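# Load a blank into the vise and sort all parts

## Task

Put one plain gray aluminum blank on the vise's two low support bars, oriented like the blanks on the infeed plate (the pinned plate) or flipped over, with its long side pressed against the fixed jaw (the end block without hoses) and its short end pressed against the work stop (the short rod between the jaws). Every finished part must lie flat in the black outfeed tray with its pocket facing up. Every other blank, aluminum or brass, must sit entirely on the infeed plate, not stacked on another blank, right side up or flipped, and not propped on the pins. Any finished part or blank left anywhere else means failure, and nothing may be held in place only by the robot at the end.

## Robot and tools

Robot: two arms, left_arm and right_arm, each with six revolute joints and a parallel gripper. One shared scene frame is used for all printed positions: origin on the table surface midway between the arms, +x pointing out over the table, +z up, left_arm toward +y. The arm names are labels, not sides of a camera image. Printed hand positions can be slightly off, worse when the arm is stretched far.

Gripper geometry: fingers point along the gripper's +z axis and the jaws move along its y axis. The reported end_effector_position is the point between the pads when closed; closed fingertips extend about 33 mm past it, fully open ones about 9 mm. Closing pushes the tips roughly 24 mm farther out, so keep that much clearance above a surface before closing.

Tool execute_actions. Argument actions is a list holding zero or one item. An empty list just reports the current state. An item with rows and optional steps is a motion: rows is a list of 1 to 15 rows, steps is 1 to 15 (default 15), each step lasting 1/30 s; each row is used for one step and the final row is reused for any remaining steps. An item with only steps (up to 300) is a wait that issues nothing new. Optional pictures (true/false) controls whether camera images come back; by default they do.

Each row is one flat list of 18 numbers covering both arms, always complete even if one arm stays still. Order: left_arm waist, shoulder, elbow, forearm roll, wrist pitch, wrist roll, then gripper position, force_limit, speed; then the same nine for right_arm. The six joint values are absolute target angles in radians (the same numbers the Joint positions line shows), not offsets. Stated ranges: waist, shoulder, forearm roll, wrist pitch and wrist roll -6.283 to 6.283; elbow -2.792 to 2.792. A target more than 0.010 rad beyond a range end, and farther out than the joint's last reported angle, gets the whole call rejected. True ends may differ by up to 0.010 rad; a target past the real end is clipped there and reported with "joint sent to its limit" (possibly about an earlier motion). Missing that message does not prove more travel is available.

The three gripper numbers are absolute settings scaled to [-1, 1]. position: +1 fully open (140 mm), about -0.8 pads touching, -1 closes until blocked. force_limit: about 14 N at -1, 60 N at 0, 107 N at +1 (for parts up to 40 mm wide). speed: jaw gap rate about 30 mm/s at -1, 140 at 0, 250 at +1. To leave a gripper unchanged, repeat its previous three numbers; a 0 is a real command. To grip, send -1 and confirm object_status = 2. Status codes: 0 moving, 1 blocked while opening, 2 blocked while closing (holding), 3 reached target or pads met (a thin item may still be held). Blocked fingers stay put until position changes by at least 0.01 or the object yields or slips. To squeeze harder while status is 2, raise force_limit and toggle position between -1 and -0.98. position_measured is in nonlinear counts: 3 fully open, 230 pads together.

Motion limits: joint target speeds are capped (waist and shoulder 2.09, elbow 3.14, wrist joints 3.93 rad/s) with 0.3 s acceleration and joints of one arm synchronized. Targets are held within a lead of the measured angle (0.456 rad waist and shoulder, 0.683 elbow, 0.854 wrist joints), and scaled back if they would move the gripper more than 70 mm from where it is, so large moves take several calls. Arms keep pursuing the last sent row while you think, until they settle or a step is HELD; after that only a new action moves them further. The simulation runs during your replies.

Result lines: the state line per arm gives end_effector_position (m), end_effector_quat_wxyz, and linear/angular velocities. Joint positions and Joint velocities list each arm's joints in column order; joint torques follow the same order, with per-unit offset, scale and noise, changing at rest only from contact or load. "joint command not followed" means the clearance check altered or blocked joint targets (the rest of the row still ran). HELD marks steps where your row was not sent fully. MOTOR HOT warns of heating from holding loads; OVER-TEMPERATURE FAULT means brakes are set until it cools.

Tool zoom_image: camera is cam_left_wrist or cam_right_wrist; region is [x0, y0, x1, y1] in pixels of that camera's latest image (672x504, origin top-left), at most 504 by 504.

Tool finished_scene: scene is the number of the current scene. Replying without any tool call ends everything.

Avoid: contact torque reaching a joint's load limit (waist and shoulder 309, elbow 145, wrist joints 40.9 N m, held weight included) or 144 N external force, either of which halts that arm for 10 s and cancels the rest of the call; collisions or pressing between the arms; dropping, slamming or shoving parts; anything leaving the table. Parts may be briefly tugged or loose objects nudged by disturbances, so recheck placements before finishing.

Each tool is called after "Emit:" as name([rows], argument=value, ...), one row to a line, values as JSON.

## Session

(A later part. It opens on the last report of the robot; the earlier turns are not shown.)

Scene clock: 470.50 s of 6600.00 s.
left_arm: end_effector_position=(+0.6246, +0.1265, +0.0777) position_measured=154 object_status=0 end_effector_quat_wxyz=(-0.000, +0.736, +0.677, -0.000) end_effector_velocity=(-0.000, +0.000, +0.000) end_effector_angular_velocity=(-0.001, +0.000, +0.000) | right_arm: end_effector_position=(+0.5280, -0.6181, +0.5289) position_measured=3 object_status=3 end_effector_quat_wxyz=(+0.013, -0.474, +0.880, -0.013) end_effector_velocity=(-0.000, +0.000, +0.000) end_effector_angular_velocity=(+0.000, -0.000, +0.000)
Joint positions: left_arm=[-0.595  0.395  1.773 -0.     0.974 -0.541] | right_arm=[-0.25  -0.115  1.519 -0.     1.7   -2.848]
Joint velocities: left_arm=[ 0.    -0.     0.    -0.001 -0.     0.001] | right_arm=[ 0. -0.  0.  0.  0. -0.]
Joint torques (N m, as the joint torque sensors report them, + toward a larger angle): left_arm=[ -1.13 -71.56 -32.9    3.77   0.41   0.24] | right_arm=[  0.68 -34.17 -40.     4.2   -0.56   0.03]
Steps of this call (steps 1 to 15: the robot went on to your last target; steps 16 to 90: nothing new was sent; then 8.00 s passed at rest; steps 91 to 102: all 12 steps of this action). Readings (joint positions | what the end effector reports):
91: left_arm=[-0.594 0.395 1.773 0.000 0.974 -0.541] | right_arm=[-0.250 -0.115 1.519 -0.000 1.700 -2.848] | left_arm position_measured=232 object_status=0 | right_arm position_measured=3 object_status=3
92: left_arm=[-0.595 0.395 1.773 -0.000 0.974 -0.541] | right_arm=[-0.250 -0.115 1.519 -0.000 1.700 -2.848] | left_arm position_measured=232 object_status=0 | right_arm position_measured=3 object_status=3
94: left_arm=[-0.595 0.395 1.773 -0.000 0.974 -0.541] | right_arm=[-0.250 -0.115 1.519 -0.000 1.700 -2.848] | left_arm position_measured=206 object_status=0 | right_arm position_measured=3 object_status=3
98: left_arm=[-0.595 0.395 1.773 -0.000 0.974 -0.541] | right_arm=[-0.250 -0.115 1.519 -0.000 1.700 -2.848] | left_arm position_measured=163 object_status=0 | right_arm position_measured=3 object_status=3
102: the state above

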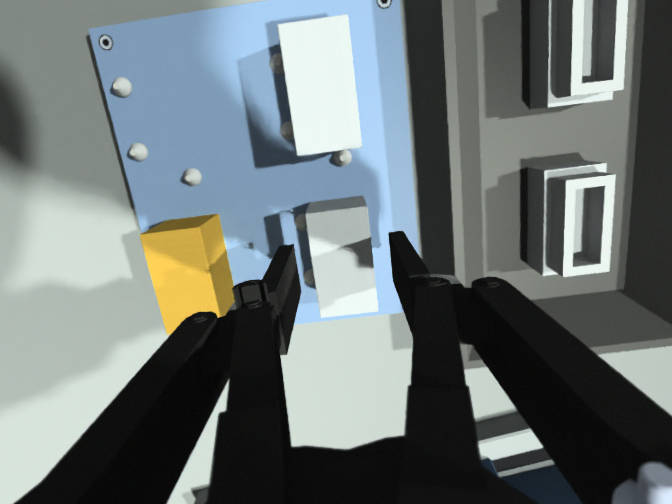

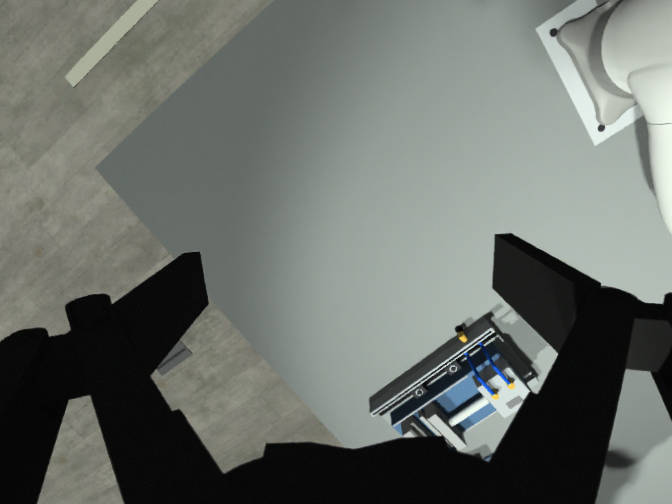

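Emit:
execute_actions([
  {"rows": [[-0.5945,0.4034,1.7796,0,0.9586,-0.5415,-0.2,0.3,0.5, -0.25,-0.115,1.519,0,1.70,-2.848,1,0,0]], "steps": 10},
], pictures=false)

Emit:
execute_actions([
  {"rows": [[-0.5945,0.4034,1.7796,0,0.9586,-0.5415,-1,0.3,-0.3, -0.25,-0.115,1.519,0,1.70,-2.848,1,0,0]], "steps": 12},
])

Scene clock: 473.77 s of 6600.00 s.
left_arm: end_effector_position=(+0.6248, +0.1265, +0.0691) position_measured=154 object_status=3 end_effector_quat_wxyz=(+0.000, +0.736, +0.677, +0.000) end_effector_velocity=(-0.001, +0.001, -0.001) end_effector_angular_velocity=(+0.000, +0.001, +0.001) | right_arm: end_effector_position=(+0.5280, -0.6181, +0.5289) position_measured=3 object_status=3 end_effector_quat_wxyz=(+0.013, -0.474, +0.880, -0.013) end_effector_velocity=(-0.000, -0.000, +0.000) end_effector_angular_velocity=(-0.001, -0.001, +0.001)
Joint positions: left_arm=[-0.594  0.403  1.78   0.     0.959 -0.541] | right_arm=[-0.25  -0.115  1.519 -0.     1.7   -2.848]
Joint velocities: left_arm=[ 0.001 -0.     0.002 -0.    -0.     0.   ] | right_arm=[-0.001 -0.001  0.    -0.001 -0.    -0.001]
Joint torques (N m, as the joint torque sensors report them, + toward a larger angle): left_arm=[ -1.11 -73.07 -33.12   3.48   0.39   0.27] | right_arm=[ -0.11 -31.83 -39.77   4.08  -0.07   0.38]
Steps of this call (steps 1 to 15: the robot went on to your last target; steps 16 to 88: nothing new was sent; steps 89 to 98: all 10 steps of this action). Readings (joint positions | what the end effector reports):
89: left_arm=[-0.594 0.395 1.773 0.000 0.973 -0.541] | right_arm=[-0.250 -0.115 1.519 -0.000 1.700 -2.848] | left_arm position_measured=154 object_status=3 | right_arm position_measured=3 object_status=3
90: left_arm=[-0.594 0.397 1.774 0.000 0.968 -0.541] | right_arm=[-0.250 -0.115 1.519 0.000 1.700 -2.848] | left_arm position_measured=154 object_status=3 | right_arm position_measured=3 object_status=3
92: left_arm=[-0.594 0.402 1.778 0.000 0.961 -0.541] | right_arm=[-0.250 -0.115 1.519 -0.000 1.700 -2.848] | left_arm position_measured=154 object_status=3 | right_arm position_measured=3 object_status=3
96: left_arm=[-0.594 0.403 1.779 0.000 0.959 -0.541] | right_arm=[-0.250 -0.115 1.519 0.000 1.700 -2.848] | left_arm position_measured=154 object_status=3 | right_arm position_measured=3 object_status=3
98: the state above

Scene clock: 474.17 s of 6600.00 s.
left_arm: end_effector_position=(+0.6248, +0.1265, +0.0690) position_measured=187 object_status=0 end_effector_quat_wxyz=(+0.000, +0.736, +0.677, +0.000) end_effector_velocity=(-0.000, +0.000, +0.000) end_effector_angular_velocity=(+0.000, +0.001, +0.001) | right_arm: end_effector_position=(+0.5280, -0.6181, +0.5289) position_measured=3 object_status=3 end_effector_quat_wxyz=(+0.013, -0.474, +0.880, -0.013) end_effector_velocity=(-0.001, -0.000, +0.001) end_effector_angular_velocity=(-0.001, -0.001, -0.000)
Joint positions: left_arm=[-0.594  0.403  1.78   0.     0.959 -0.541] | right_arm=[-0.25  -0.115  1.519  0.     1.7   -2.848]
Joint velocities: left_arm=[-0.    -0.     0.001 -0.     0.001 -0.   ] | right_arm=[-0.    -0.002  0.    -0.001  0.    -0.   ]
Joint torques (N m, as the joint torque sensors report them, + toward a larger angle): left_arm=[ -2.4  -54.   -24.72   3.3   -1.75   0.29] | right_arm=[ -0.2  -34.48 -39.57   4.13  -0.08   0.21]
Steps of this call (steps 1 to 12: all 12 steps of this action). Readings (joint positions | what the end effector reports):
1: left_arm=[-0.594 0.403 1.780 0.000 0.959 -0.541] | right_arm=[-0.250 -0.115 1.519 -0.000 1.700 -2.848] | left_arm position_measured=154 object_status=0 | right_arm position_measured=3 object_status=3
2: left_arm=[-0.594 0.403 1.780 0.000 0.959 -0.541] | right_arm=[-0.250 -0.115 1.519 0.000 1.700 -2.848] | left_arm position_measured=157 object_status=0 | right_arm position_measured=3 object_status=3
4: left_arm=[-0.594 0.403 1.780 0.000 0.959 -0.541] | right_arm=[-0.250 -0.115 1.519 0.000 1.700 -2.848] | left_arm position_measured=169 object_status=0 | right_arm position_measured=3 object_status=3
8: left_arm=[-0.594 0.403 1.780 0.000 0.959 -0.541] | right_arm=[-0.250 -0.115 1.519 -0.000 1.700 -2.848] | left_arm position_measured=187 object_status=0 | right_arm position_measured=3 object_status=3
12: the state above

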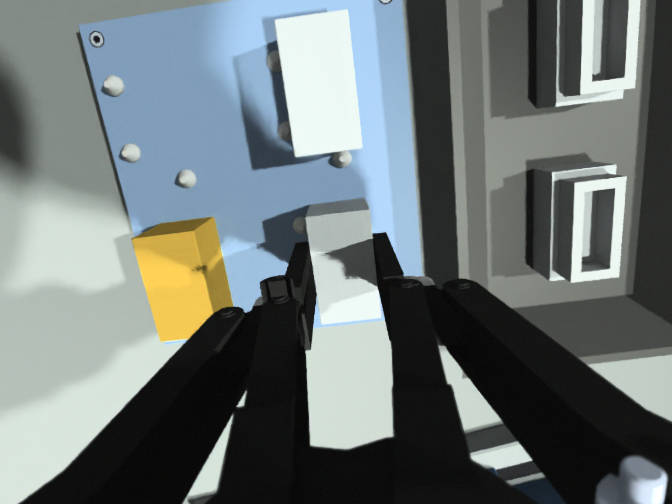

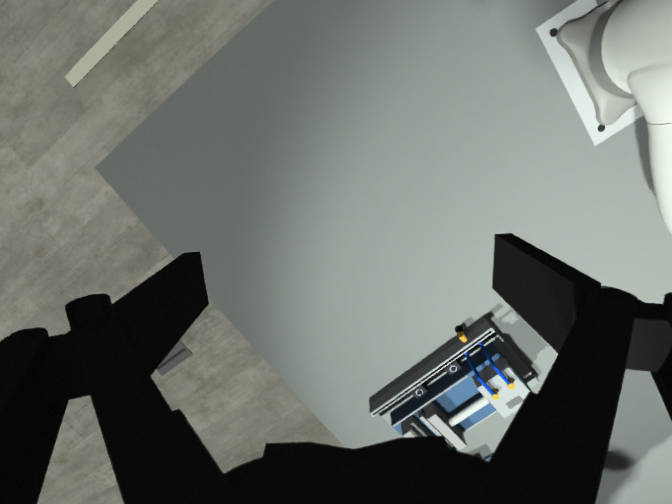

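Emit:
execute_actions([
  {"rows": [[-0.5945,0.4034,1.7796,0,0.9586,-0.5415,-1,0.3,-0.3, -0.25,-0.115,1.519,0,1.70,-2.848,1,0,0],[-0.5945,0.4034,1.7796,0,0.9586,-0.5415,-1,0.3,-0.3, -0.25,-0.115,1.519,0,1.70,-2.848,1,0,0],[-0.5945,0.4015,1.7781,0,0.962,-0.5415,-1,0.3,-0.3, -0.25,-0.115,1.519,0,1.70,-2.848,1,0,0],[-0.5945,0.3988,1.7758,0,0.967,-0.5415,-1,0.3,-0.3, -0.25,-0.115,1.519,0,1.70,-2.848,1,0,0],[-0.5945,0.395,1.7728,0,0.9736,-0.5415,-1,0.3,-0.3, -0.25,-0.115,1.519,0,1.70,-2.848,1,0,0],[-0.5945,0.3891,1.7679,0,0.9846,-0.5415,-1,0.3,-0.3, -0.25,-0.115,1.519,0,1.70,-2.848,1,0,0]], "steps": 12},
])

Scene clock: 482.03 s of 6600.00 s.
left_arm: end_effector_position=(+0.6247, +0.1265, +0.0841) position_measured=187 object_status=2 end_effector_quat_wxyz=(-0.000, +0.736, +0.677, -0.000) end_effector_velocity=(-0.000, +0.000, +0.004) end_effector_angular_velocity=(+0.001, +0.002, -0.000) | right_arm: end_effector_position=(+0.5280, -0.6181, +0.5289) position_measured=3 object_status=3 end_effector_quat_wxyz=(+0.013, -0.474, +0.880, -0.013) end_effector_velocity=(-0.001, +0.000, -0.000) end_effector_angular_velocity=(-0.000, +0.001, -0.000)
Joint positions: left_arm=[-0.595  0.389  1.768 -0.     0.984 -0.541] | right_arm=[-0.25  -0.115  1.519 -0.     1.7   -2.848]
Joint velocities: left_arm=[ 0.    -0.003 -0.004 -0.     0.009  0.   ] | right_arm=[ 0.    -0.001  0.001 -0.     0.001  0.   ]
Joint torques (N m, as the joint torque sensors report them, + toward a larger angle): left_arm=[ -3.11 -70.95 -34.83   3.55  -0.16   0.11] | right_arm=[  0.   -32.4  -39.47   4.41  -0.22   0.05]
Steps of this call (steps 1 to 15: the robot went on to your last target; steps 16 to 90: nothing new was sent; then 4.47 s passed at rest; steps 91 to 102: all 12 steps of this action). Readings (joint positions | what the end effector reports):
91: left_arm=[-0.594 0.403 1.780 -0.000 0.959 -0.541] | right_arm=[-0.250 -0.115 1.519 0.000 1.700 -2.848] | left_arm position_measured=187 object_status=2 | right_arm position_measured=3 object_status=3
92: left_arm=[-0.594 0.403 1.780 -0.000 0.959 -0.541] | right_arm=[-0.250 -0.115 1.519 0.000 1.700 -2.848] | left_arm position_measured=187 object_status=2 | right_arm position_measured=3 object_status=3
94: left_arm=[-0.595 0.403 1.779 -0.000 0.960 -0.541] | right_arm=[-0.250 -0.115 1.519 0.000 1.700 -2.848] | left_arm position_measured=187 object_status=2 | right_arm position_measured=3 object_status=3
98: left_arm=[-0.595 0.392 1.770 -0.000 0.979 -0.541] | right_arm=[-0.250 -0.115 1.519 -0.000 1.700 -2.848] | left_arm position_measured=187 object_status=2 | right_arm position_measured=3 object_status=3
102: the state above

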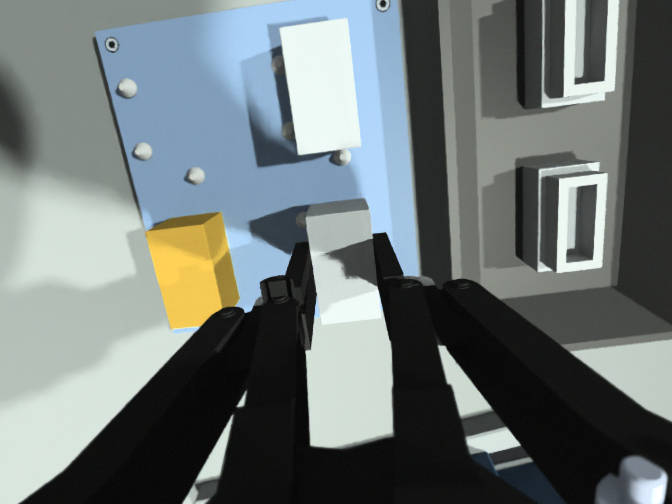

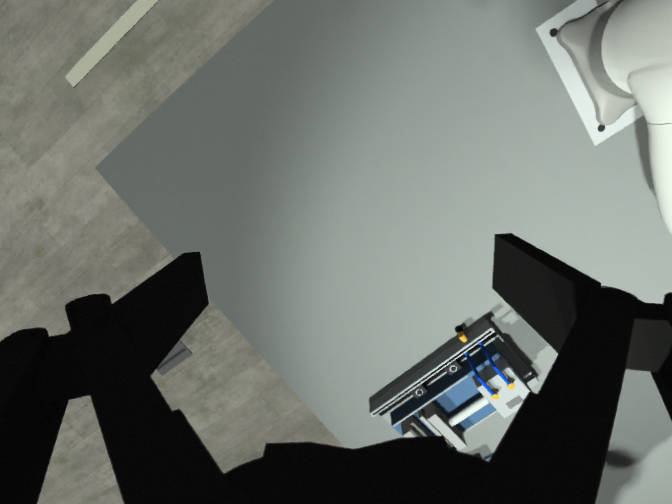

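Emit:
execute_actions([
  {"rows": [[-0.5945,0.2888,1.6362,0,1.2166,-0.5415,-1,0.3,-0.3, -0.25,-0.115,1.519,0,1.70,-2.848,1,0,0]], "steps": 14},
], pictures=false)

Emit:
execute_actions([
  {"rows": [[-0.7707,0.6249,1.1297,0,1.387,-0.885,-1,0.3,-0.3, -0.25,-0.115,1.519,0,1.70,-2.848,1,0,0]], "steps": 15},
], pictures=false)

Emit:
execute_actions([
  {"steps": 15},
])

Scene clock: 489.07 s of 6600.00 s.
left_arm: end_effector_position=(+0.6247, +0.1266, +0.2198) position_measured=187 object_status=2 end_effector_quat_wxyz=(-0.000, +0.736, +0.677, +0.000) end_effector_velocity=(+0.000, -0.000, +0.007) end_effector_angular_velocity=(+0.000, -0.001, +0.001) | right_arm: end_effector_position=(+0.5280, -0.6181, +0.5289) position_measured=3 object_status=3 end_effector_quat_wxyz=(+0.013, -0.474, +0.880, -0.013) end_effector_velocity=(-0.000, -0.000, -0.000) end_effector_angular_velocity=(+0.000, +0.002, +0.001)
Joint positions: left_arm=[-0.594  0.289  1.637  0.     1.216 -0.541] | right_arm=[-0.25  -0.115  1.519 -0.     1.7   -2.848]
Joint velocities: left_arm=[-0.    -0.004 -0.008  0.001  0.011 -0.002] | right_arm=[ 0.     0.     0.    -0.     0.001 -0.001]
Joint torques (N m, as the joint torque sensors report them, + toward a larger angle): left_arm=[  0.18 -67.65 -38.45   4.27   0.31   0.07] | right_arm=[ -0.5  -34.61 -40.06   4.28  -0.25   0.08]
Steps of this call (steps 1 to 15: the robot went on to your last target; steps 16 to 90: nothing new was sent; then 3.57 s passed at rest; steps 91 to 104: all 14 steps of this action). Readings (joint positions | what the end effector reports):
91: left_arm=[-0.594 0.389 1.768 -0.000 0.985 -0.541] | right_arm=[-0.250 -0.115 1.519 0.000 1.700 -2.848] | left_arm position_measured=187 object_status=2 | right_arm position_measured=3 object_status=3
92: left_arm=[-0.595 0.386 1.763 0.000 0.994 -0.541] | right_arm=[-0.250 -0.115 1.519 0.000 1.700 -2.848] | left_arm position_measured=187 object_status=2 | right_arm position_measured=3 object_status=3
94: left_arm=[-0.594 0.361 1.731 0.000 1.050 -0.541] | right_arm=[-0.250 -0.115 1.519 -0.000 1.700 -2.848] | left_arm position_measured=187 object_status=2 | right_arm position_measured=3 object_status=3
98: left_arm=[-0.594 0.310 1.664 0.000 1.167 -0.541] | right_arm=[-0.250 -0.115 1.519 -0.000 1.700 -2.848] | left_arm position_measured=187 object_status=2 | right_arm position_measured=3 object_status=3
104: the state above

Scene clock: 489.57 s of 6600.00 s.
left_arm: end_effector_position=(+0.6897, -0.0687, +0.2255) position_measured=187 object_status=2 end_effector_quat_wxyz=(+0.000, +0.690, +0.724, +0.000) end_effector_velocity=(+0.075, -0.461, -0.031) end_effector_angular_velocity=(-0.001, +0.001, +0.304) | right_arm: end_effector_position=(+0.5280, -0.6181, +0.5289) position_measured=3 object_status=3 end_effector_quat_wxyz=(+0.013, -0.474, +0.880, -0.013) end_effector_velocity=(-0.000, +0.000, +0.001) end_effector_angular_velocity=(-0.000, -0.001, +0.001)
Joint positions: left_arm=[-0.733  0.553  1.238  0.     1.351 -0.811] | right_arm=[-0.25  -0.115  1.519 -0.     1.7   -2.848]
Joint velocities: left_arm=[-0.323  0.614 -0.924 -0.001  0.309 -0.627] | right_arm=[ 0.    -0.001 -0.     0.    -0.    -0.   ]
Joint torques (N m, as the joint torque sensors report them, + toward a larger angle): left_arm=[ -3.32 -93.09 -39.64   4.14   0.54  -0.15] | right_arm=[  0.1  -32.9  -39.39   4.2   -0.1    0.05]
Steps of this call (steps 1 to 15: all 15 steps of this action). Readings (joint positions | what the end effector reports):
1: left_arm=[-0.595 0.289 1.636 0.000 1.216 -0.541] | right_arm=[-0.250 -0.115 1.519 -0.000 1.700 -2.848] | left_arm position_measured=187 object_status=2 | right_arm position_measured=3 object_status=3
2: left_arm=[-0.597 0.293 1.629 0.000 1.219 -0.546] | right_arm=[-0.250 -0.115 1.519 -0.000 1.700 -2.848] | left_arm position_measured=187 object_status=2 | right_arm position_measured=3 object_status=3
4: left_arm=[-0.613 0.324 1.581 0.000 1.235 -0.578] | right_arm=[-0.250 -0.115 1.519 0.000 1.700 -2.848] | left_arm position_measured=187 object_status=2 | right_arm position_measured=3 object_status=3
8: left_arm=[-0.657 0.409 1.454 0.000 1.278 -0.665] | right_arm=[-0.250 -0.115 1.519 -0.000 1.700 -2.848] | left_arm position_measured=187 object_status=2 | right_arm position_measured=3 object_status=3
15: the state above

Scene clock: 490.07 s of 6600.00 s.
left_arm: end_effector_position=(+0.6961, -0.1225, +0.2207) position_measured=187 object_status=2 end_effector_quat_wxyz=(+0.000, +0.676, +0.737, -0.000) end_effector_velocity=(+0.000, -0.000, +0.001) end_effector_angular_velocity=(-0.001, -0.001, -0.000) | right_arm: end_effector_position=(+0.5280, -0.6181, +0.5289) position_measured=3 object_status=3 end_effector_quat_wxyz=(+0.013, -0.474, +0.880, -0.013) end_effector_velocity=(-0.000, +0.000, +0.001) end_effector_angular_velocity=(-0.001, -0.000, +0.001)
Joint positions: left_arm=[-0.771  0.625  1.13  -0.     1.387 -0.885] | right_arm=[-0.25  -0.115  1.519  0.     1.7   -2.848]
Joint velocities: left_arm=[-0.    -0.    -0.001  0.    -0.001  0.   ] | right_arm=[ 0.001 -0.001 -0.    -0.001  0.001  0.   ]
Joint torques (N m, as the joint torque sensors report them, + toward a larger angle): left_arm=[   0.09 -101.22  -40.35    4.07    0.13    0.15] | right_arm=[  0.76 -33.84 -39.01   4.22  -0.18   0.17]
Steps of this call (steps 1 to 15: the robot went on to your last target). Readings (joint positions | what the end effector reports):
1: left_arm=[-0.744 0.574 1.207 0.000 1.361 -0.833] | right_arm=[-0.250 -0.115 1.519 -0.000 1.700 -2.848] | left_arm position_measured=187 object_status=2 | right_arm position_measured=3 object_status=3
2: left_arm=[-0.754 0.593 1.178 -0.000 1.371 -0.852] | right_arm=[-0.250 -0.115 1.519 -0.000 1.700 -2.848] | left_arm position_measured=187 object_status=2 | right_arm position_measured=3 object_status=3
4: left_arm=[-0.767 0.618 1.141 -0.000 1.383 -0.877] | right_arm=[-0.250 -0.115 1.519 -0.000 1.700 -2.848] | left_arm position_measured=187 object_status=2 | right_arm position_measured=3 object_status=3
8: left_arm=[-0.770 0.624 1.130 -0.000 1.387 -0.885] | right_arm=[-0.250 -0.115 1.519 -0.000 1.700 -2.848] | left_arm position_measured=187 object_status=2 | right_arm position_measured=3 object_status=3
15: the state above

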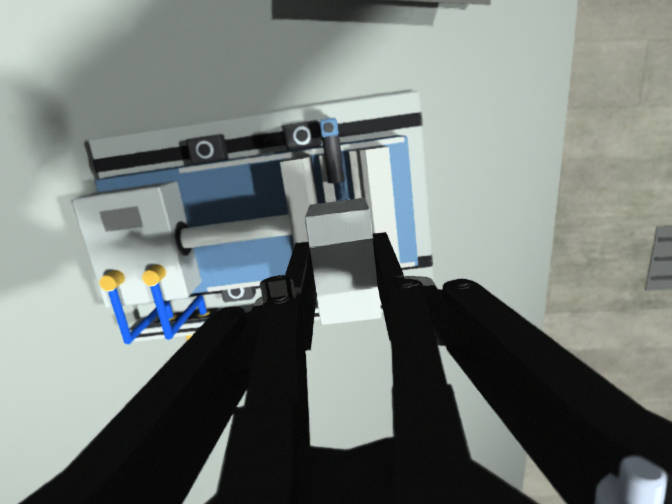

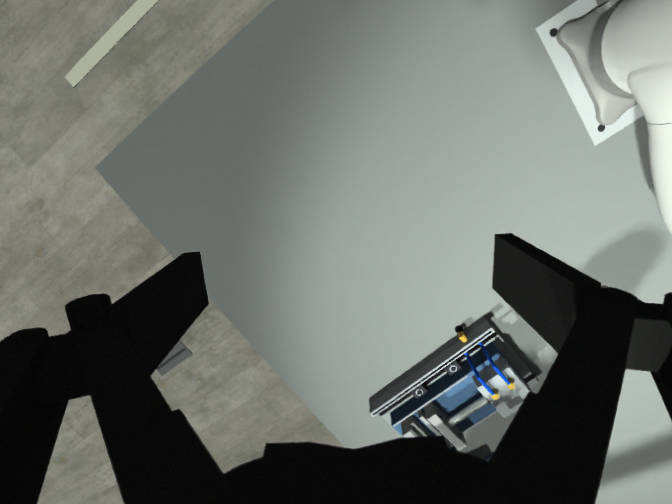

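Emit:
execute_actions([
  {"rows": [[-0.7749,0.6497,1.1893,0,1.3026,-0.8889,-1,0.3,-0.3, -0.25,-0.115,1.519,0,1.70,-2.848,1,0,0]], "steps": 15},
])

Scene clock: 507.13 s of 6600.00 s.
left_arm: end_effector_position=(+0.6946, -0.1266, +0.1656) position_measured=187 object_status=2 end_effector_quat_wxyz=(+0.000, +0.677, +0.736, -0.000) end_effector_velocity=(-0.000, -0.000, -0.000) end_effector_angular_velocity=(+0.001, +0.001, -0.001) | right_arm: end_effector_position=(+0.5280, -0.6181, +0.5289) position_measured=3 object_status=3 end_effector_quat_wxyz=(+0.013, -0.474, +0.880, -0.013) end_effector_velocity=(-0.001, +0.000, +0.000) end_effector_angular_velocity=(+0.000, -0.000, +0.001)
Joint positions: left_arm=[-0.775  0.65   1.189 -0.     1.303 -0.889] | right_arm=[-0.25  -0.115  1.519 -0.     1.7   -2.848]
Joint velocities: left_arm=[-0.     0.001  0.     0.     0.     0.001] | right_arm=[-0.    -0.001  0.     0.     0.001 -0.001]
Joint torques (N m, as the joint torque sensors report them, + toward a larger angle): left_arm=[  -1.46 -100.44  -38.9     4.24    0.15   -0.08] | right_arm=[ -1.29 -32.51 -40.2    4.33  -0.1    0.41]
Steps of this call (steps 1 to 15: the robot went on to your last target; steps 16 to 90: nothing new was sent; then 13.57 s passed at rest; steps 91 to 105: all 15 steps of this action). Readings (joint positions | what the end effector reports):
91: left_arm=[-0.771 0.625 1.130 0.000 1.387 -0.885] | right_arm=[-0.250 -0.115 1.519 -0.000 1.700 -2.848] | left_arm position_measured=187 object_status=2 | right_arm position_measured=3 object_status=3
92: left_arm=[-0.771 0.627 1.135 0.000 1.378 -0.885] | right_arm=[-0.250 -0.115 1.519 -0.000 1.700 -2.848] | left_arm position_measured=187 object_status=2 | right_arm position_measured=3 object_status=3
94: left_arm=[-0.773 0.641 1.169 0.000 1.332 -0.888] | right_arm=[-0.250 -0.115 1.519 -0.000 1.700 -2.848] | left_arm position_measured=187 object_status=2 | right_arm position_measured=3 object_status=3
98: left_arm=[-0.775 0.649 1.188 -0.000 1.304 -0.889] | right_arm=[-0.250 -0.115 1.519 -0.000 1.700 -2.848] | left_arm position_measured=187 object_status=2 | right_arm position_measured=3 object_status=3
105: the state above

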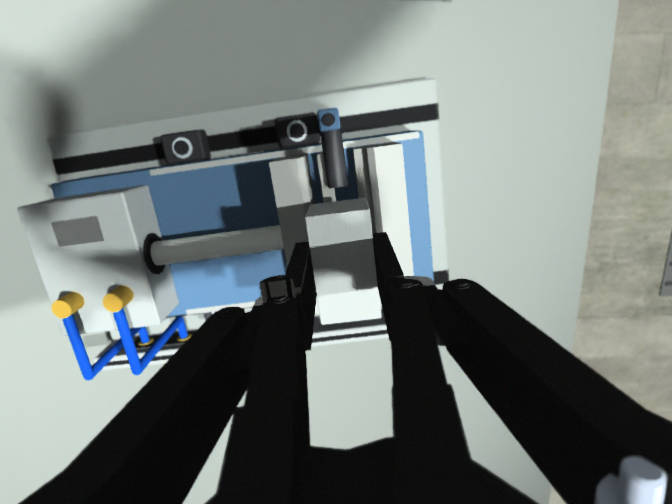

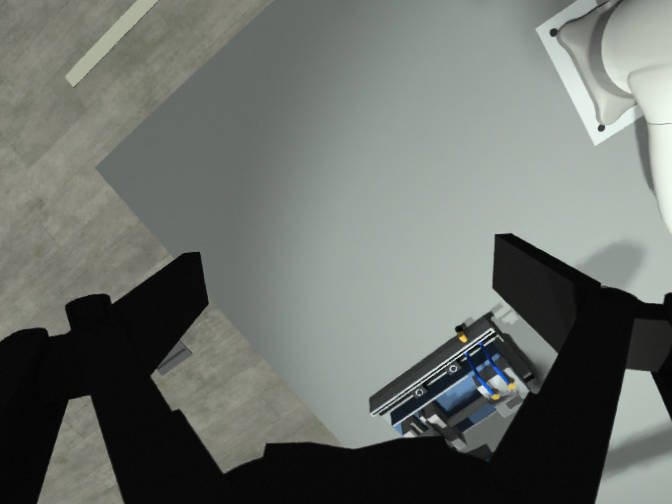

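Emit:
zoom_image(camera="cam_left_wrist", region=[260, 130, 420, 260])

Region (260, 130, 420, 260) of cam_left_wrist's 672x504 image, scaled by 3.150, with more detail than that image has; it fills the top 410 rows of this view, and the rest is white.

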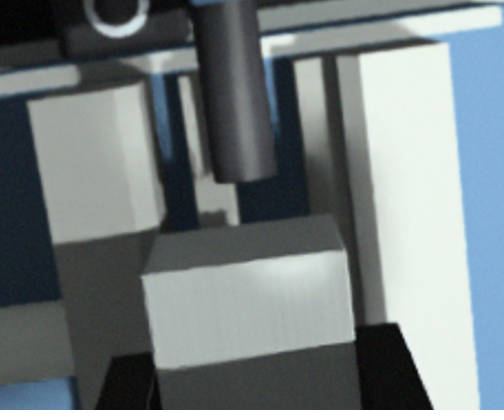

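Emit:
zoom_image(camera="cam_left_wrist", region=[290, 150, 400, 230])

Region (290, 150, 400, 230) of cam_left_wrist's 672x504 image, scaled by 4.582, with more detail than that image has; it fills the top 367 rows of this view, and the rest is white.

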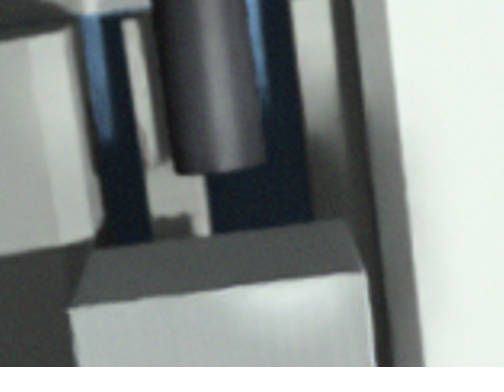

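Emit:
execute_actions(actions=[])

Scene clock: 540.37 s of 6600.00 s.
left_arm: end_effector_position=(+0.6946, -0.1266, +0.1655) position_measured=187 object_status=2 end_effector_quat_wxyz=(-0.000, +0.677, +0.736, +0.000) end_effector_velocity=(+0.000, -0.000, +0.000) end_effector_angular_velocity=(-0.001, -0.001, -0.002) | right_arm: end_effector_position=(+0.5280, -0.6181, +0.5289) position_measured=3 object_status=3 end_effector_quat_wxyz=(+0.013, -0.474, +0.880, -0.013) end_effector_velocity=(-0.000, +0.001, -0.000) end_effector_angular_velocity=(+0.000, +0.001, +0.000)
Joint positions: left_arm=[-0.775  0.65   1.189  0.     1.303 -0.889] | right_arm=[-0.25  -0.115  1.519  0.     1.7   -2.848]
Joint velocities: left_arm=[-0.    -0.     0.    -0.    -0.001  0.002] | right_arm=[0.001 0.    0.    0.    0.001 0.   ]
Joint torques (N m, as the joint torque sensors report them, + toward a larger angle): left_arm=[  -0.87 -103.58  -39.48    4.27    0.33   -0.04] | right_arm=[  0.47 -33.31 -40.56   4.27  -0.16   0.16]
Steps of this call (steps 1 to 15: the robot went on to your last target; steps 16 to 90: nothing new was sent; then 30.23 s passed at rest). Readings (joint positions | what the end effector reports):
1: left_arm=[-0.775 0.650 1.189 -0.000 1.303 -0.889] | right_arm=[-0.250 -0.115 1.519 -0.000 1.700 -2.848] | left_arm position_measured=187 object_status=2 | right_arm position_measured=3 object_status=3
2: left_arm=[-0.775 0.650 1.189 -0.000 1.303 -0.889] | right_arm=[-0.250 -0.115 1.519 -0.000 1.700 -2.848] | left_arm position_measured=187 object_status=2 | right_arm position_measured=3 object_status=3
4: left_arm=[-0.775 0.650 1.189 -0.000 1.303 -0.889] | right_arm=[-0.250 -0.115 1.519 0.000 1.700 -2.848] | left_arm position_measured=187 object_status=2 | right_arm position_measured=3 object_status=3
8: left_arm=[-0.775 0.650 1.189 -0.000 1.303 -0.889] | right_arm=[-0.250 -0.115 1.519 -0.000 1.700 -2.848] | left_arm position_measured=187 object_status=2 | right_arm position_measured=3 object_status=3
90: the state above
All arms were judged still, so your last target was given up. Only a new action makes them travel on or press farther. Fingers that are still opening or closing keep moving.

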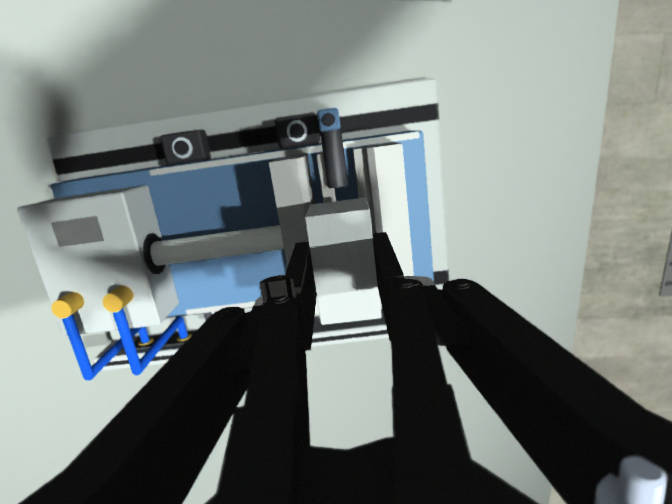

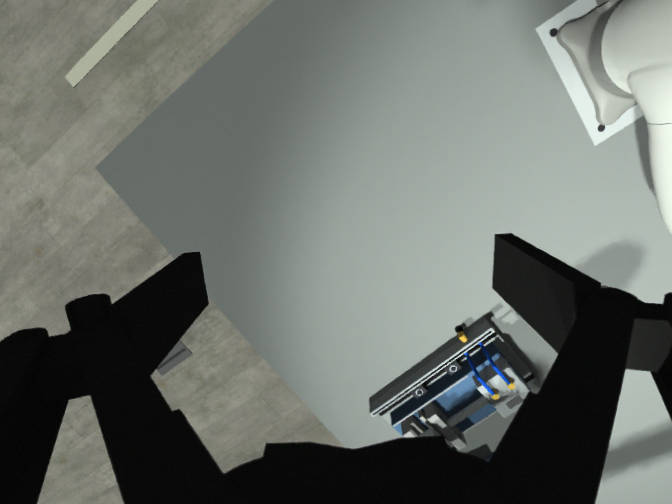

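Emit:
execute_actions([
  {"rows":[[-0.7732,0.6519,1.1856,0,1.3041,-0.8872,-1,0.3,-0.3,-0.25,-0.115,1.519,0,1.70,-2.848,1,0,0]],"steps":10},
], pictures=false)

Emit:
execute_actions([
  {"rows":[[-0.7732,0.6541,1.1894,0,1.2981,-0.8872,-1,0.3,-0.3,-0.25,-0.115,1.519,0,1.70,-2.848,1,0,0]],"steps":10},
])

Scene clock: 549.87 s of 6600.00 s.
left_arm: end_effector_position=(+0.6966, -0.1264, +0.1655) position_measured=187 object_status=2 end_effector_quat_wxyz=(-0.000, +0.677, +0.736, +0.000) end_effector_velocity=(+0.000, -0.000, -0.000) end_effector_angular_velocity=(-0.001, +0.000, +0.001) | right_arm: end_effector_position=(+0.5280, -0.6181, +0.5289) position_measured=3 object_status=3 end_effector_quat_wxyz=(+0.013, -0.474, +0.880, -0.013) end_effector_velocity=(+0.001, -0.001, -0.001) end_effector_angular_velocity=(+0.000, +0.001, -0.002)
Joint positions: left_arm=[-0.773  0.652  1.186  0.     1.304 -0.887] | right_arm=[-0.25  -0.115  1.519 -0.     1.7   -2.848]
Joint velocities: left_arm=[-0.     0.001 -0.001 -0.    -0.    -0.001] | right_arm=[-0.001  0.002 -0.     0.    -0.     0.001]
Joint torques (N m, as the joint torque sensors report them, + toward a larger angle): left_arm=[ -1.92 -99.75 -40.03   4.33   0.25   0.04] | right_arm=[  1.26 -32.2  -39.75   4.23  -0.23   0.03]
Steps of this call (steps 1 to 90: nothing new was sent; then 6.17 s passed at rest; steps 91 to 100: all 10 steps of this action). Readings (joint positions | what the end effector reports):
91: left_arm=[-0.775 0.650 1.189 0.000 1.303 -0.889] | right_arm=[-0.250 -0.115 1.519 0.000 1.700 -2.848] | left_arm position_measured=187 object_status=2 | right_arm position_measured=3 object_status=3
92: left_arm=[-0.775 0.651 1.188 0.000 1.303 -0.889] | right_arm=[-0.250 -0.115 1.519 -0.000 1.700 -2.848] | left_arm position_measured=187 object_status=2 | right_arm position_measured=3 object_status=3
94: left_arm=[-0.774 0.652 1.187 0.000 1.304 -0.888] | right_arm=[-0.250 -0.115 1.519 -0.000 1.700 -2.848] | left_arm position_measured=187 object_status=2 | right_arm position_measured=3 object_status=3
98: left_arm=[-0.773 0.652 1.186 0.000 1.304 -0.887] | right_arm=[-0.250 -0.115 1.519 0.000 1.700 -2.848] | left_arm position_measured=187 object_status=2 | right_arm position_measured=3 object_status=3
100: the state above

Scene clock: 550.20 s of 6600.00 s.
left_arm: end_effector_position=(+0.6968, -0.1265, +0.1615) position_measured=187 object_status=2 end_effector_quat_wxyz=(+0.000, +0.677, +0.736, +0.000) end_effector_velocity=(+0.000, -0.001, -0.001) end_effector_angular_velocity=(-0.000, -0.000, -0.001) | right_arm: end_effector_position=(+0.5280, -0.6181, +0.5289) position_measured=3 object_status=3 end_effector_quat_wxyz=(+0.013, -0.474, +0.880, -0.013) end_effector_velocity=(-0.001, +0.001, +0.001) end_effector_angular_velocity=(-0.000, -0.002, +0.000)
Joint positions: left_arm=[-0.773  0.654  1.189  0.     1.298 -0.887] | right_arm=[-0.25  -0.115  1.519  0.     1.7   -2.848]
Joint velocities: left_arm=[-0.     0.001 -0.    -0.    -0.001  0.001] | right_arm=[ 0.    -0.002  0.     0.001 -0.    -0.   ]
Joint torques (N m, as the joint torque sensors report them, + toward a larger angle): left_arm=[  -0.68 -100.49  -40.35    4.35    0.25   -0.03] | right_arm=[ -1.56 -35.51 -39.73   4.31  -0.42  -0.01]
Steps of this call (steps 1 to 10: all 10 steps of this action). Readings (joint positions | what the end effector reports):
1: left_arm=[-0.773 0.652 1.186 0.000 1.304 -0.887] | right_arm=[-0.250 -0.115 1.519 0.000 1.700 -2.848] | left_arm position_measured=187 object_status=2 | right_arm position_measured=3 object_status=3
2: left_arm=[-0.773 0.653 1.186 0.000 1.302 -0.887] | right_arm=[-0.250 -0.115 1.519 0.000 1.700 -2.848] | left_arm position_measured=187 object_status=2 | right_arm position_measured=3 object_status=3
4: left_arm=[-0.773 0.654 1.189 0.000 1.299 -0.887] | right_arm=[-0.250 -0.115 1.519 0.000 1.700 -2.848] | left_arm position_measured=187 object_status=2 | right_arm position_measured=3 object_status=3
8: left_arm=[-0.773 0.654 1.189 0.000 1.298 -0.887] | right_arm=[-0.250 -0.115 1.519 -0.000 1.700 -2.848] | left_arm position_measured=187 object_status=2 | right_arm position_measured=3 object_status=3
10: the state above

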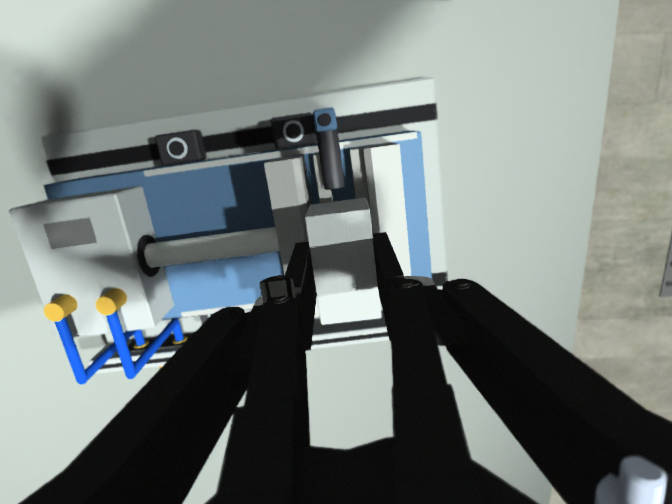

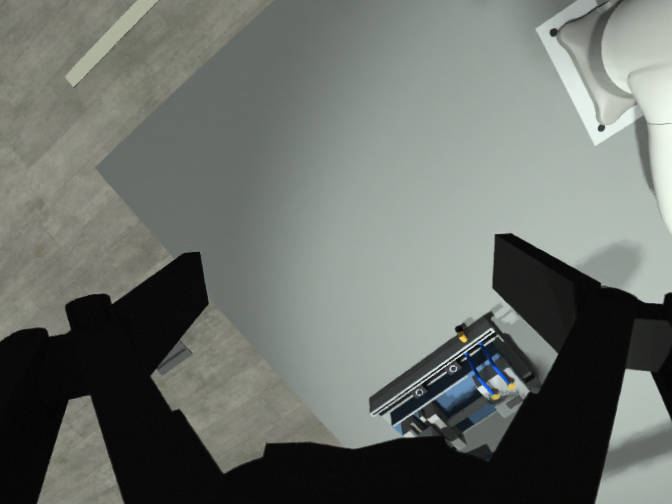

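Emit:
zoom_image(camera="cam_left_wrist", region=[250, 130, 430, 265])

Region (250, 130, 430, 265) of cam_left_wrist's 672x504 image, scaled by 2.800, with more detail than that image has; it fills the top 378 rows of this view, and the rest is white.

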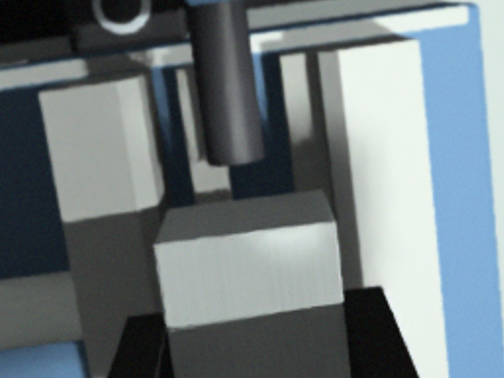

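Emit:
execute_actions([
  {"rows":[[-0.7732,0.6558,1.1922,0,1.2937,-0.8872,-1,0.3,-0.3,-0.25,-0.115,1.519,0,1.70,-2.848,1,0,0]],"steps":8},
], pictures=false)

Emit:
execute_actions([
  {"rows":[[-0.7732,0.6563,1.1931,0,1.2922,-0.8872,-1,0.3,-0.3,-0.25,-0.115,1.519,0,1.70,-2.848,1,0,0]],"steps":8},
], pictures=false)

Emit:
execute_actions([
  {"rows":[[-0.7732,0.6569,1.1941,0,1.2907,-0.8872,-1,0.3,-0.3,-0.25,-0.115,1.519,0,1.70,-2.848,1,0,0]],"steps":8},
], pictures=false)

Emit:
execute_actions([
  {"rows":[[-0.7732,0.6574,1.1950,0,1.2892,-0.8872,-1,0.3,-0.3,-0.25,-0.115,1.519,0,1.70,-2.848,1,0,0]],"steps":8},
])

Scene clock: 564.33 s of 6600.00 s.
left_arm: end_effector_position=(+0.6968, -0.1266, +0.1584) position_measured=187 object_status=2 end_effector_quat_wxyz=(-0.000, +0.677, +0.736, -0.000) end_effector_velocity=(+0.001, -0.000, -0.000) end_effector_angular_velocity=(-0.001, -0.002, -0.000) | right_arm: end_effector_position=(+0.5280, -0.6181, +0.5289) position_measured=3 object_status=3 end_effector_quat_wxyz=(+0.013, -0.474, +0.880, -0.013) end_effector_velocity=(+0.000, -0.001, -0.000) end_effector_angular_velocity=(+0.001, +0.001, -0.002)
Joint positions: left_arm=[-0.773  0.656  1.192 -0.     1.294 -0.887] | right_arm=[-0.25  -0.115  1.519 -0.     1.7   -2.848]
Joint velocities: left_arm=[ 0.    -0.     0.     0.001 -0.002  0.001] | right_arm=[-0.002  0.001 -0.     0.001  0.001  0.   ]
Joint torques (N m, as the joint torque sensors report them, + toward a larger angle): left_arm=[  -1.42 -100.63  -39.55    4.2     0.36    0.21] | right_arm=[  0.11 -32.67 -40.44   4.35  -0.11   0.16]
Steps of this call (steps 1 to 15: the robot went on to your last target; steps 16 to 90: nothing new was sent; then 10.87 s passed at rest; steps 91 to 98: all 8 steps of this action). Readings (joint positions | what the end effector reports):
91: left_arm=[-0.773 0.654 1.190 -0.000 1.298 -0.887] | right_arm=[-0.250 -0.115 1.519 0.000 1.700 -2.848] | left_arm position_measured=187 object_status=2 | right_arm position_measured=3 object_status=3
92: left_arm=[-0.773 0.655 1.190 -0.000 1.296 -0.887] | right_arm=[-0.250 -0.115 1.519 -0.000 1.700 -2.848] | left_arm position_measured=187 object_status=2 | right_arm position_measured=3 object_status=3
94: left_arm=[-0.773 0.656 1.192 -0.000 1.294 -0.887] | right_arm=[-0.250 -0.115 1.519 0.000 1.700 -2.848] | left_arm position_measured=187 object_status=2 | right_arm position_measured=3 object_status=3
98: the state above

Scene clock: 564.60 s of 6600.00 s.
left_arm: end_effector_position=(+0.6969, -0.1267, +0.1575) position_measured=187 object_status=2 end_effector_quat_wxyz=(-0.000, +0.677, +0.736, -0.000) end_effector_velocity=(-0.000, -0.000, -0.000) end_effector_angular_velocity=(-0.000, +0.000, +0.000) | right_arm: end_effector_position=(+0.5280, -0.6181, +0.5289) position_measured=3 object_status=3 end_effector_quat_wxyz=(+0.013, -0.474, +0.880, -0.013) end_effector_velocity=(+0.000, -0.000, +0.000) end_effector_angular_velocity=(-0.000, -0.001, -0.000)
Joint positions: left_arm=[-0.773  0.656  1.193 -0.     1.292 -0.887] | right_arm=[-0.25  -0.115  1.519 -0.     1.7   -2.848]
Joint velocities: left_arm=[-0.     0.001 -0.    -0.    -0.    -0.   ] | right_arm=[ 0.    -0.    -0.    -0.    -0.001  0.   ]
Joint torques (N m, as the joint torque sensors report them, + toward a larger angle): left_arm=[ -1.3  -99.99 -39.24   4.26   0.31   0.19] | right_arm=[ -0.81 -33.1  -39.21   4.36  -0.36  -0.01]
Steps of this call (steps 1 to 8: all 8 steps of this action). Readings (joint positions | what the end effector reports):
1: left_arm=[-0.773 0.656 1.192 -0.000 1.294 -0.887] | right_arm=[-0.250 -0.115 1.519 -0.000 1.700 -2.848] | left_arm position_measured=187 object_status=2 | right_arm position_measured=3 object_status=3
2: left_arm=[-0.773 0.656 1.193 -0.000 1.293 -0.887] | right_arm=[-0.250 -0.115 1.519 0.000 1.700 -2.848] | left_arm position_measured=187 object_status=2 | right_arm position_measured=3 object_status=3
4: left_arm=[-0.773 0.656 1.193 -0.000 1.292 -0.887] | right_arm=[-0.250 -0.115 1.519 0.000 1.700 -2.848] | left_arm position_measured=187 object_status=2 | right_arm position_measured=3 object_status=3
8: the state above

Scene clock: 564.87 s of 6600.00 s.
left_arm: end_effector_position=(+0.6969, -0.1267, +0.1564) position_measured=187 object_status=2 end_effector_quat_wxyz=(-0.000, +0.677, +0.736, -0.000) end_effector_velocity=(+0.000, -0.000, +0.001) end_effector_angular_velocity=(-0.002, -0.001, +0.001) | right_arm: end_effector_position=(+0.5280, -0.6181, +0.5289) position_measured=3 object_status=3 end_effector_quat_wxyz=(+0.013, -0.474, +0.880, -0.013) end_effector_velocity=(+0.000, +0.001, -0.000) end_effector_angular_velocity=(+0.000, +0.001, +0.001)
Joint positions: left_arm=[-0.773  0.657  1.194 -0.     1.291 -0.887] | right_arm=[-0.25  -0.115  1.519 -0.     1.7   -2.848]
Joint velocities: left_arm=[ 0.    -0.001 -0.    -0.    -0.001 -0.001] | right_arm=[ 0.002  0.001 -0.     0.     0.     0.   ]
Joint torques (N m, as the joint torque sensors report them, + toward a larger angle): left_arm=[ -0.84 -99.82 -39.43   4.06   0.41   0.1 ] | right_arm=[ -1.69 -33.64 -39.39   4.14  -0.12   0.19]
Steps of this call (steps 1 to 8: all 8 steps of this action). Readings (joint positions | what the end effector reports):
1: left_arm=[-0.773 0.656 1.193 -0.000 1.292 -0.887] | right_arm=[-0.250 -0.115 1.519 0.000 1.700 -2.848] | left_arm position_measured=187 object_status=2 | right_arm position_measured=3 object_status=3
2: left_arm=[-0.773 0.657 1.193 -0.000 1.292 -0.887] | right_arm=[-0.250 -0.115 1.519 -0.000 1.700 -2.848] | left_arm position_measured=187 object_status=2 | right_arm position_measured=3 object_status=3
4: left_arm=[-0.773 0.657 1.194 -0.000 1.291 -0.887] | right_arm=[-0.250 -0.115 1.519 -0.000 1.700 -2.848] | left_arm position_measured=187 object_status=2 | right_arm position_measured=3 object_status=3
8: the state above

Scene clock: 565.13 s of 6600.00 s.
left_arm: end_effector_position=(+0.6969, -0.1267, +0.1554) position_measured=187 object_status=2 end_effector_quat_wxyz=(-0.000, +0.677, +0.736, -0.000) end_effector_velocity=(-0.001, +0.000, +0.000) end_effector_angular_velocity=(-0.000, +0.001, -0.000) | right_arm: end_effector_position=(+0.5280, -0.6181, +0.5289) position_measured=3 object_status=3 end_effector_quat_wxyz=(+0.013, -0.474, +0.880, -0.013) end_effector_velocity=(+0.000, +0.000, +0.000) end_effector_angular_velocity=(+0.000, -0.001, +0.000)
Joint positions: left_arm=[-0.773  0.657  1.195 -0.     1.289 -0.887] | right_arm=[-0.25  -0.115  1.519  0.     1.7   -2.848]
Joint velocities: left_arm=[-0.    -0.001  0.001 -0.001  0.001  0.   ] | right_arm=[ 0.    -0.     0.     0.001 -0.001 -0.   ]
Joint torques (N m, as the joint torque sensors report them, + toward a larger angle): left_arm=[   0.07 -101.15  -39.34    4.2     0.13    0.03] | right_arm=[  0.54 -33.44 -40.72   4.47  -0.14   0.12]
Steps of this call (steps 1 to 8: all 8 steps of this action). Readings (joint positions | what the end effector reports):
1: left_arm=[-0.773 0.657 1.194 -0.000 1.291 -0.887] | right_arm=[-0.250 -0.115 1.519 0.000 1.700 -2.848] | left_arm position_measured=187 object_status=2 | right_arm position_measured=3 object_status=3
2: left_arm=[-0.773 0.657 1.194 -0.000 1.290 -0.887] | right_arm=[-0.250 -0.115 1.519 -0.000 1.700 -2.848] | left_arm position_measured=187 object_status=2 | right_arm position_measured=3 object_status=3
4: left_arm=[-0.773 0.657 1.195 -0.000 1.289 -0.887] | right_arm=[-0.250 -0.115 1.519 -0.000 1.700 -2.848] | left_arm position_measured=187 object_status=2 | right_arm position_measured=3 object_status=3
8: the state above

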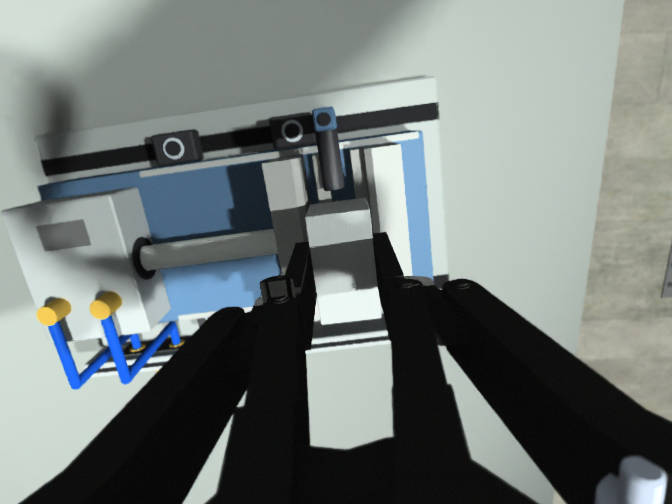

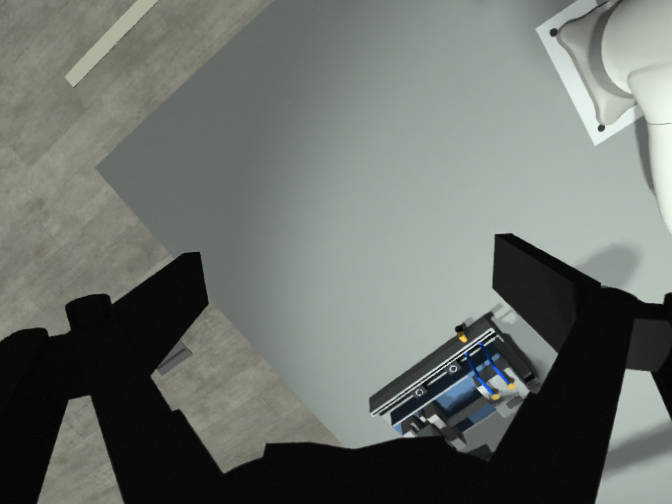

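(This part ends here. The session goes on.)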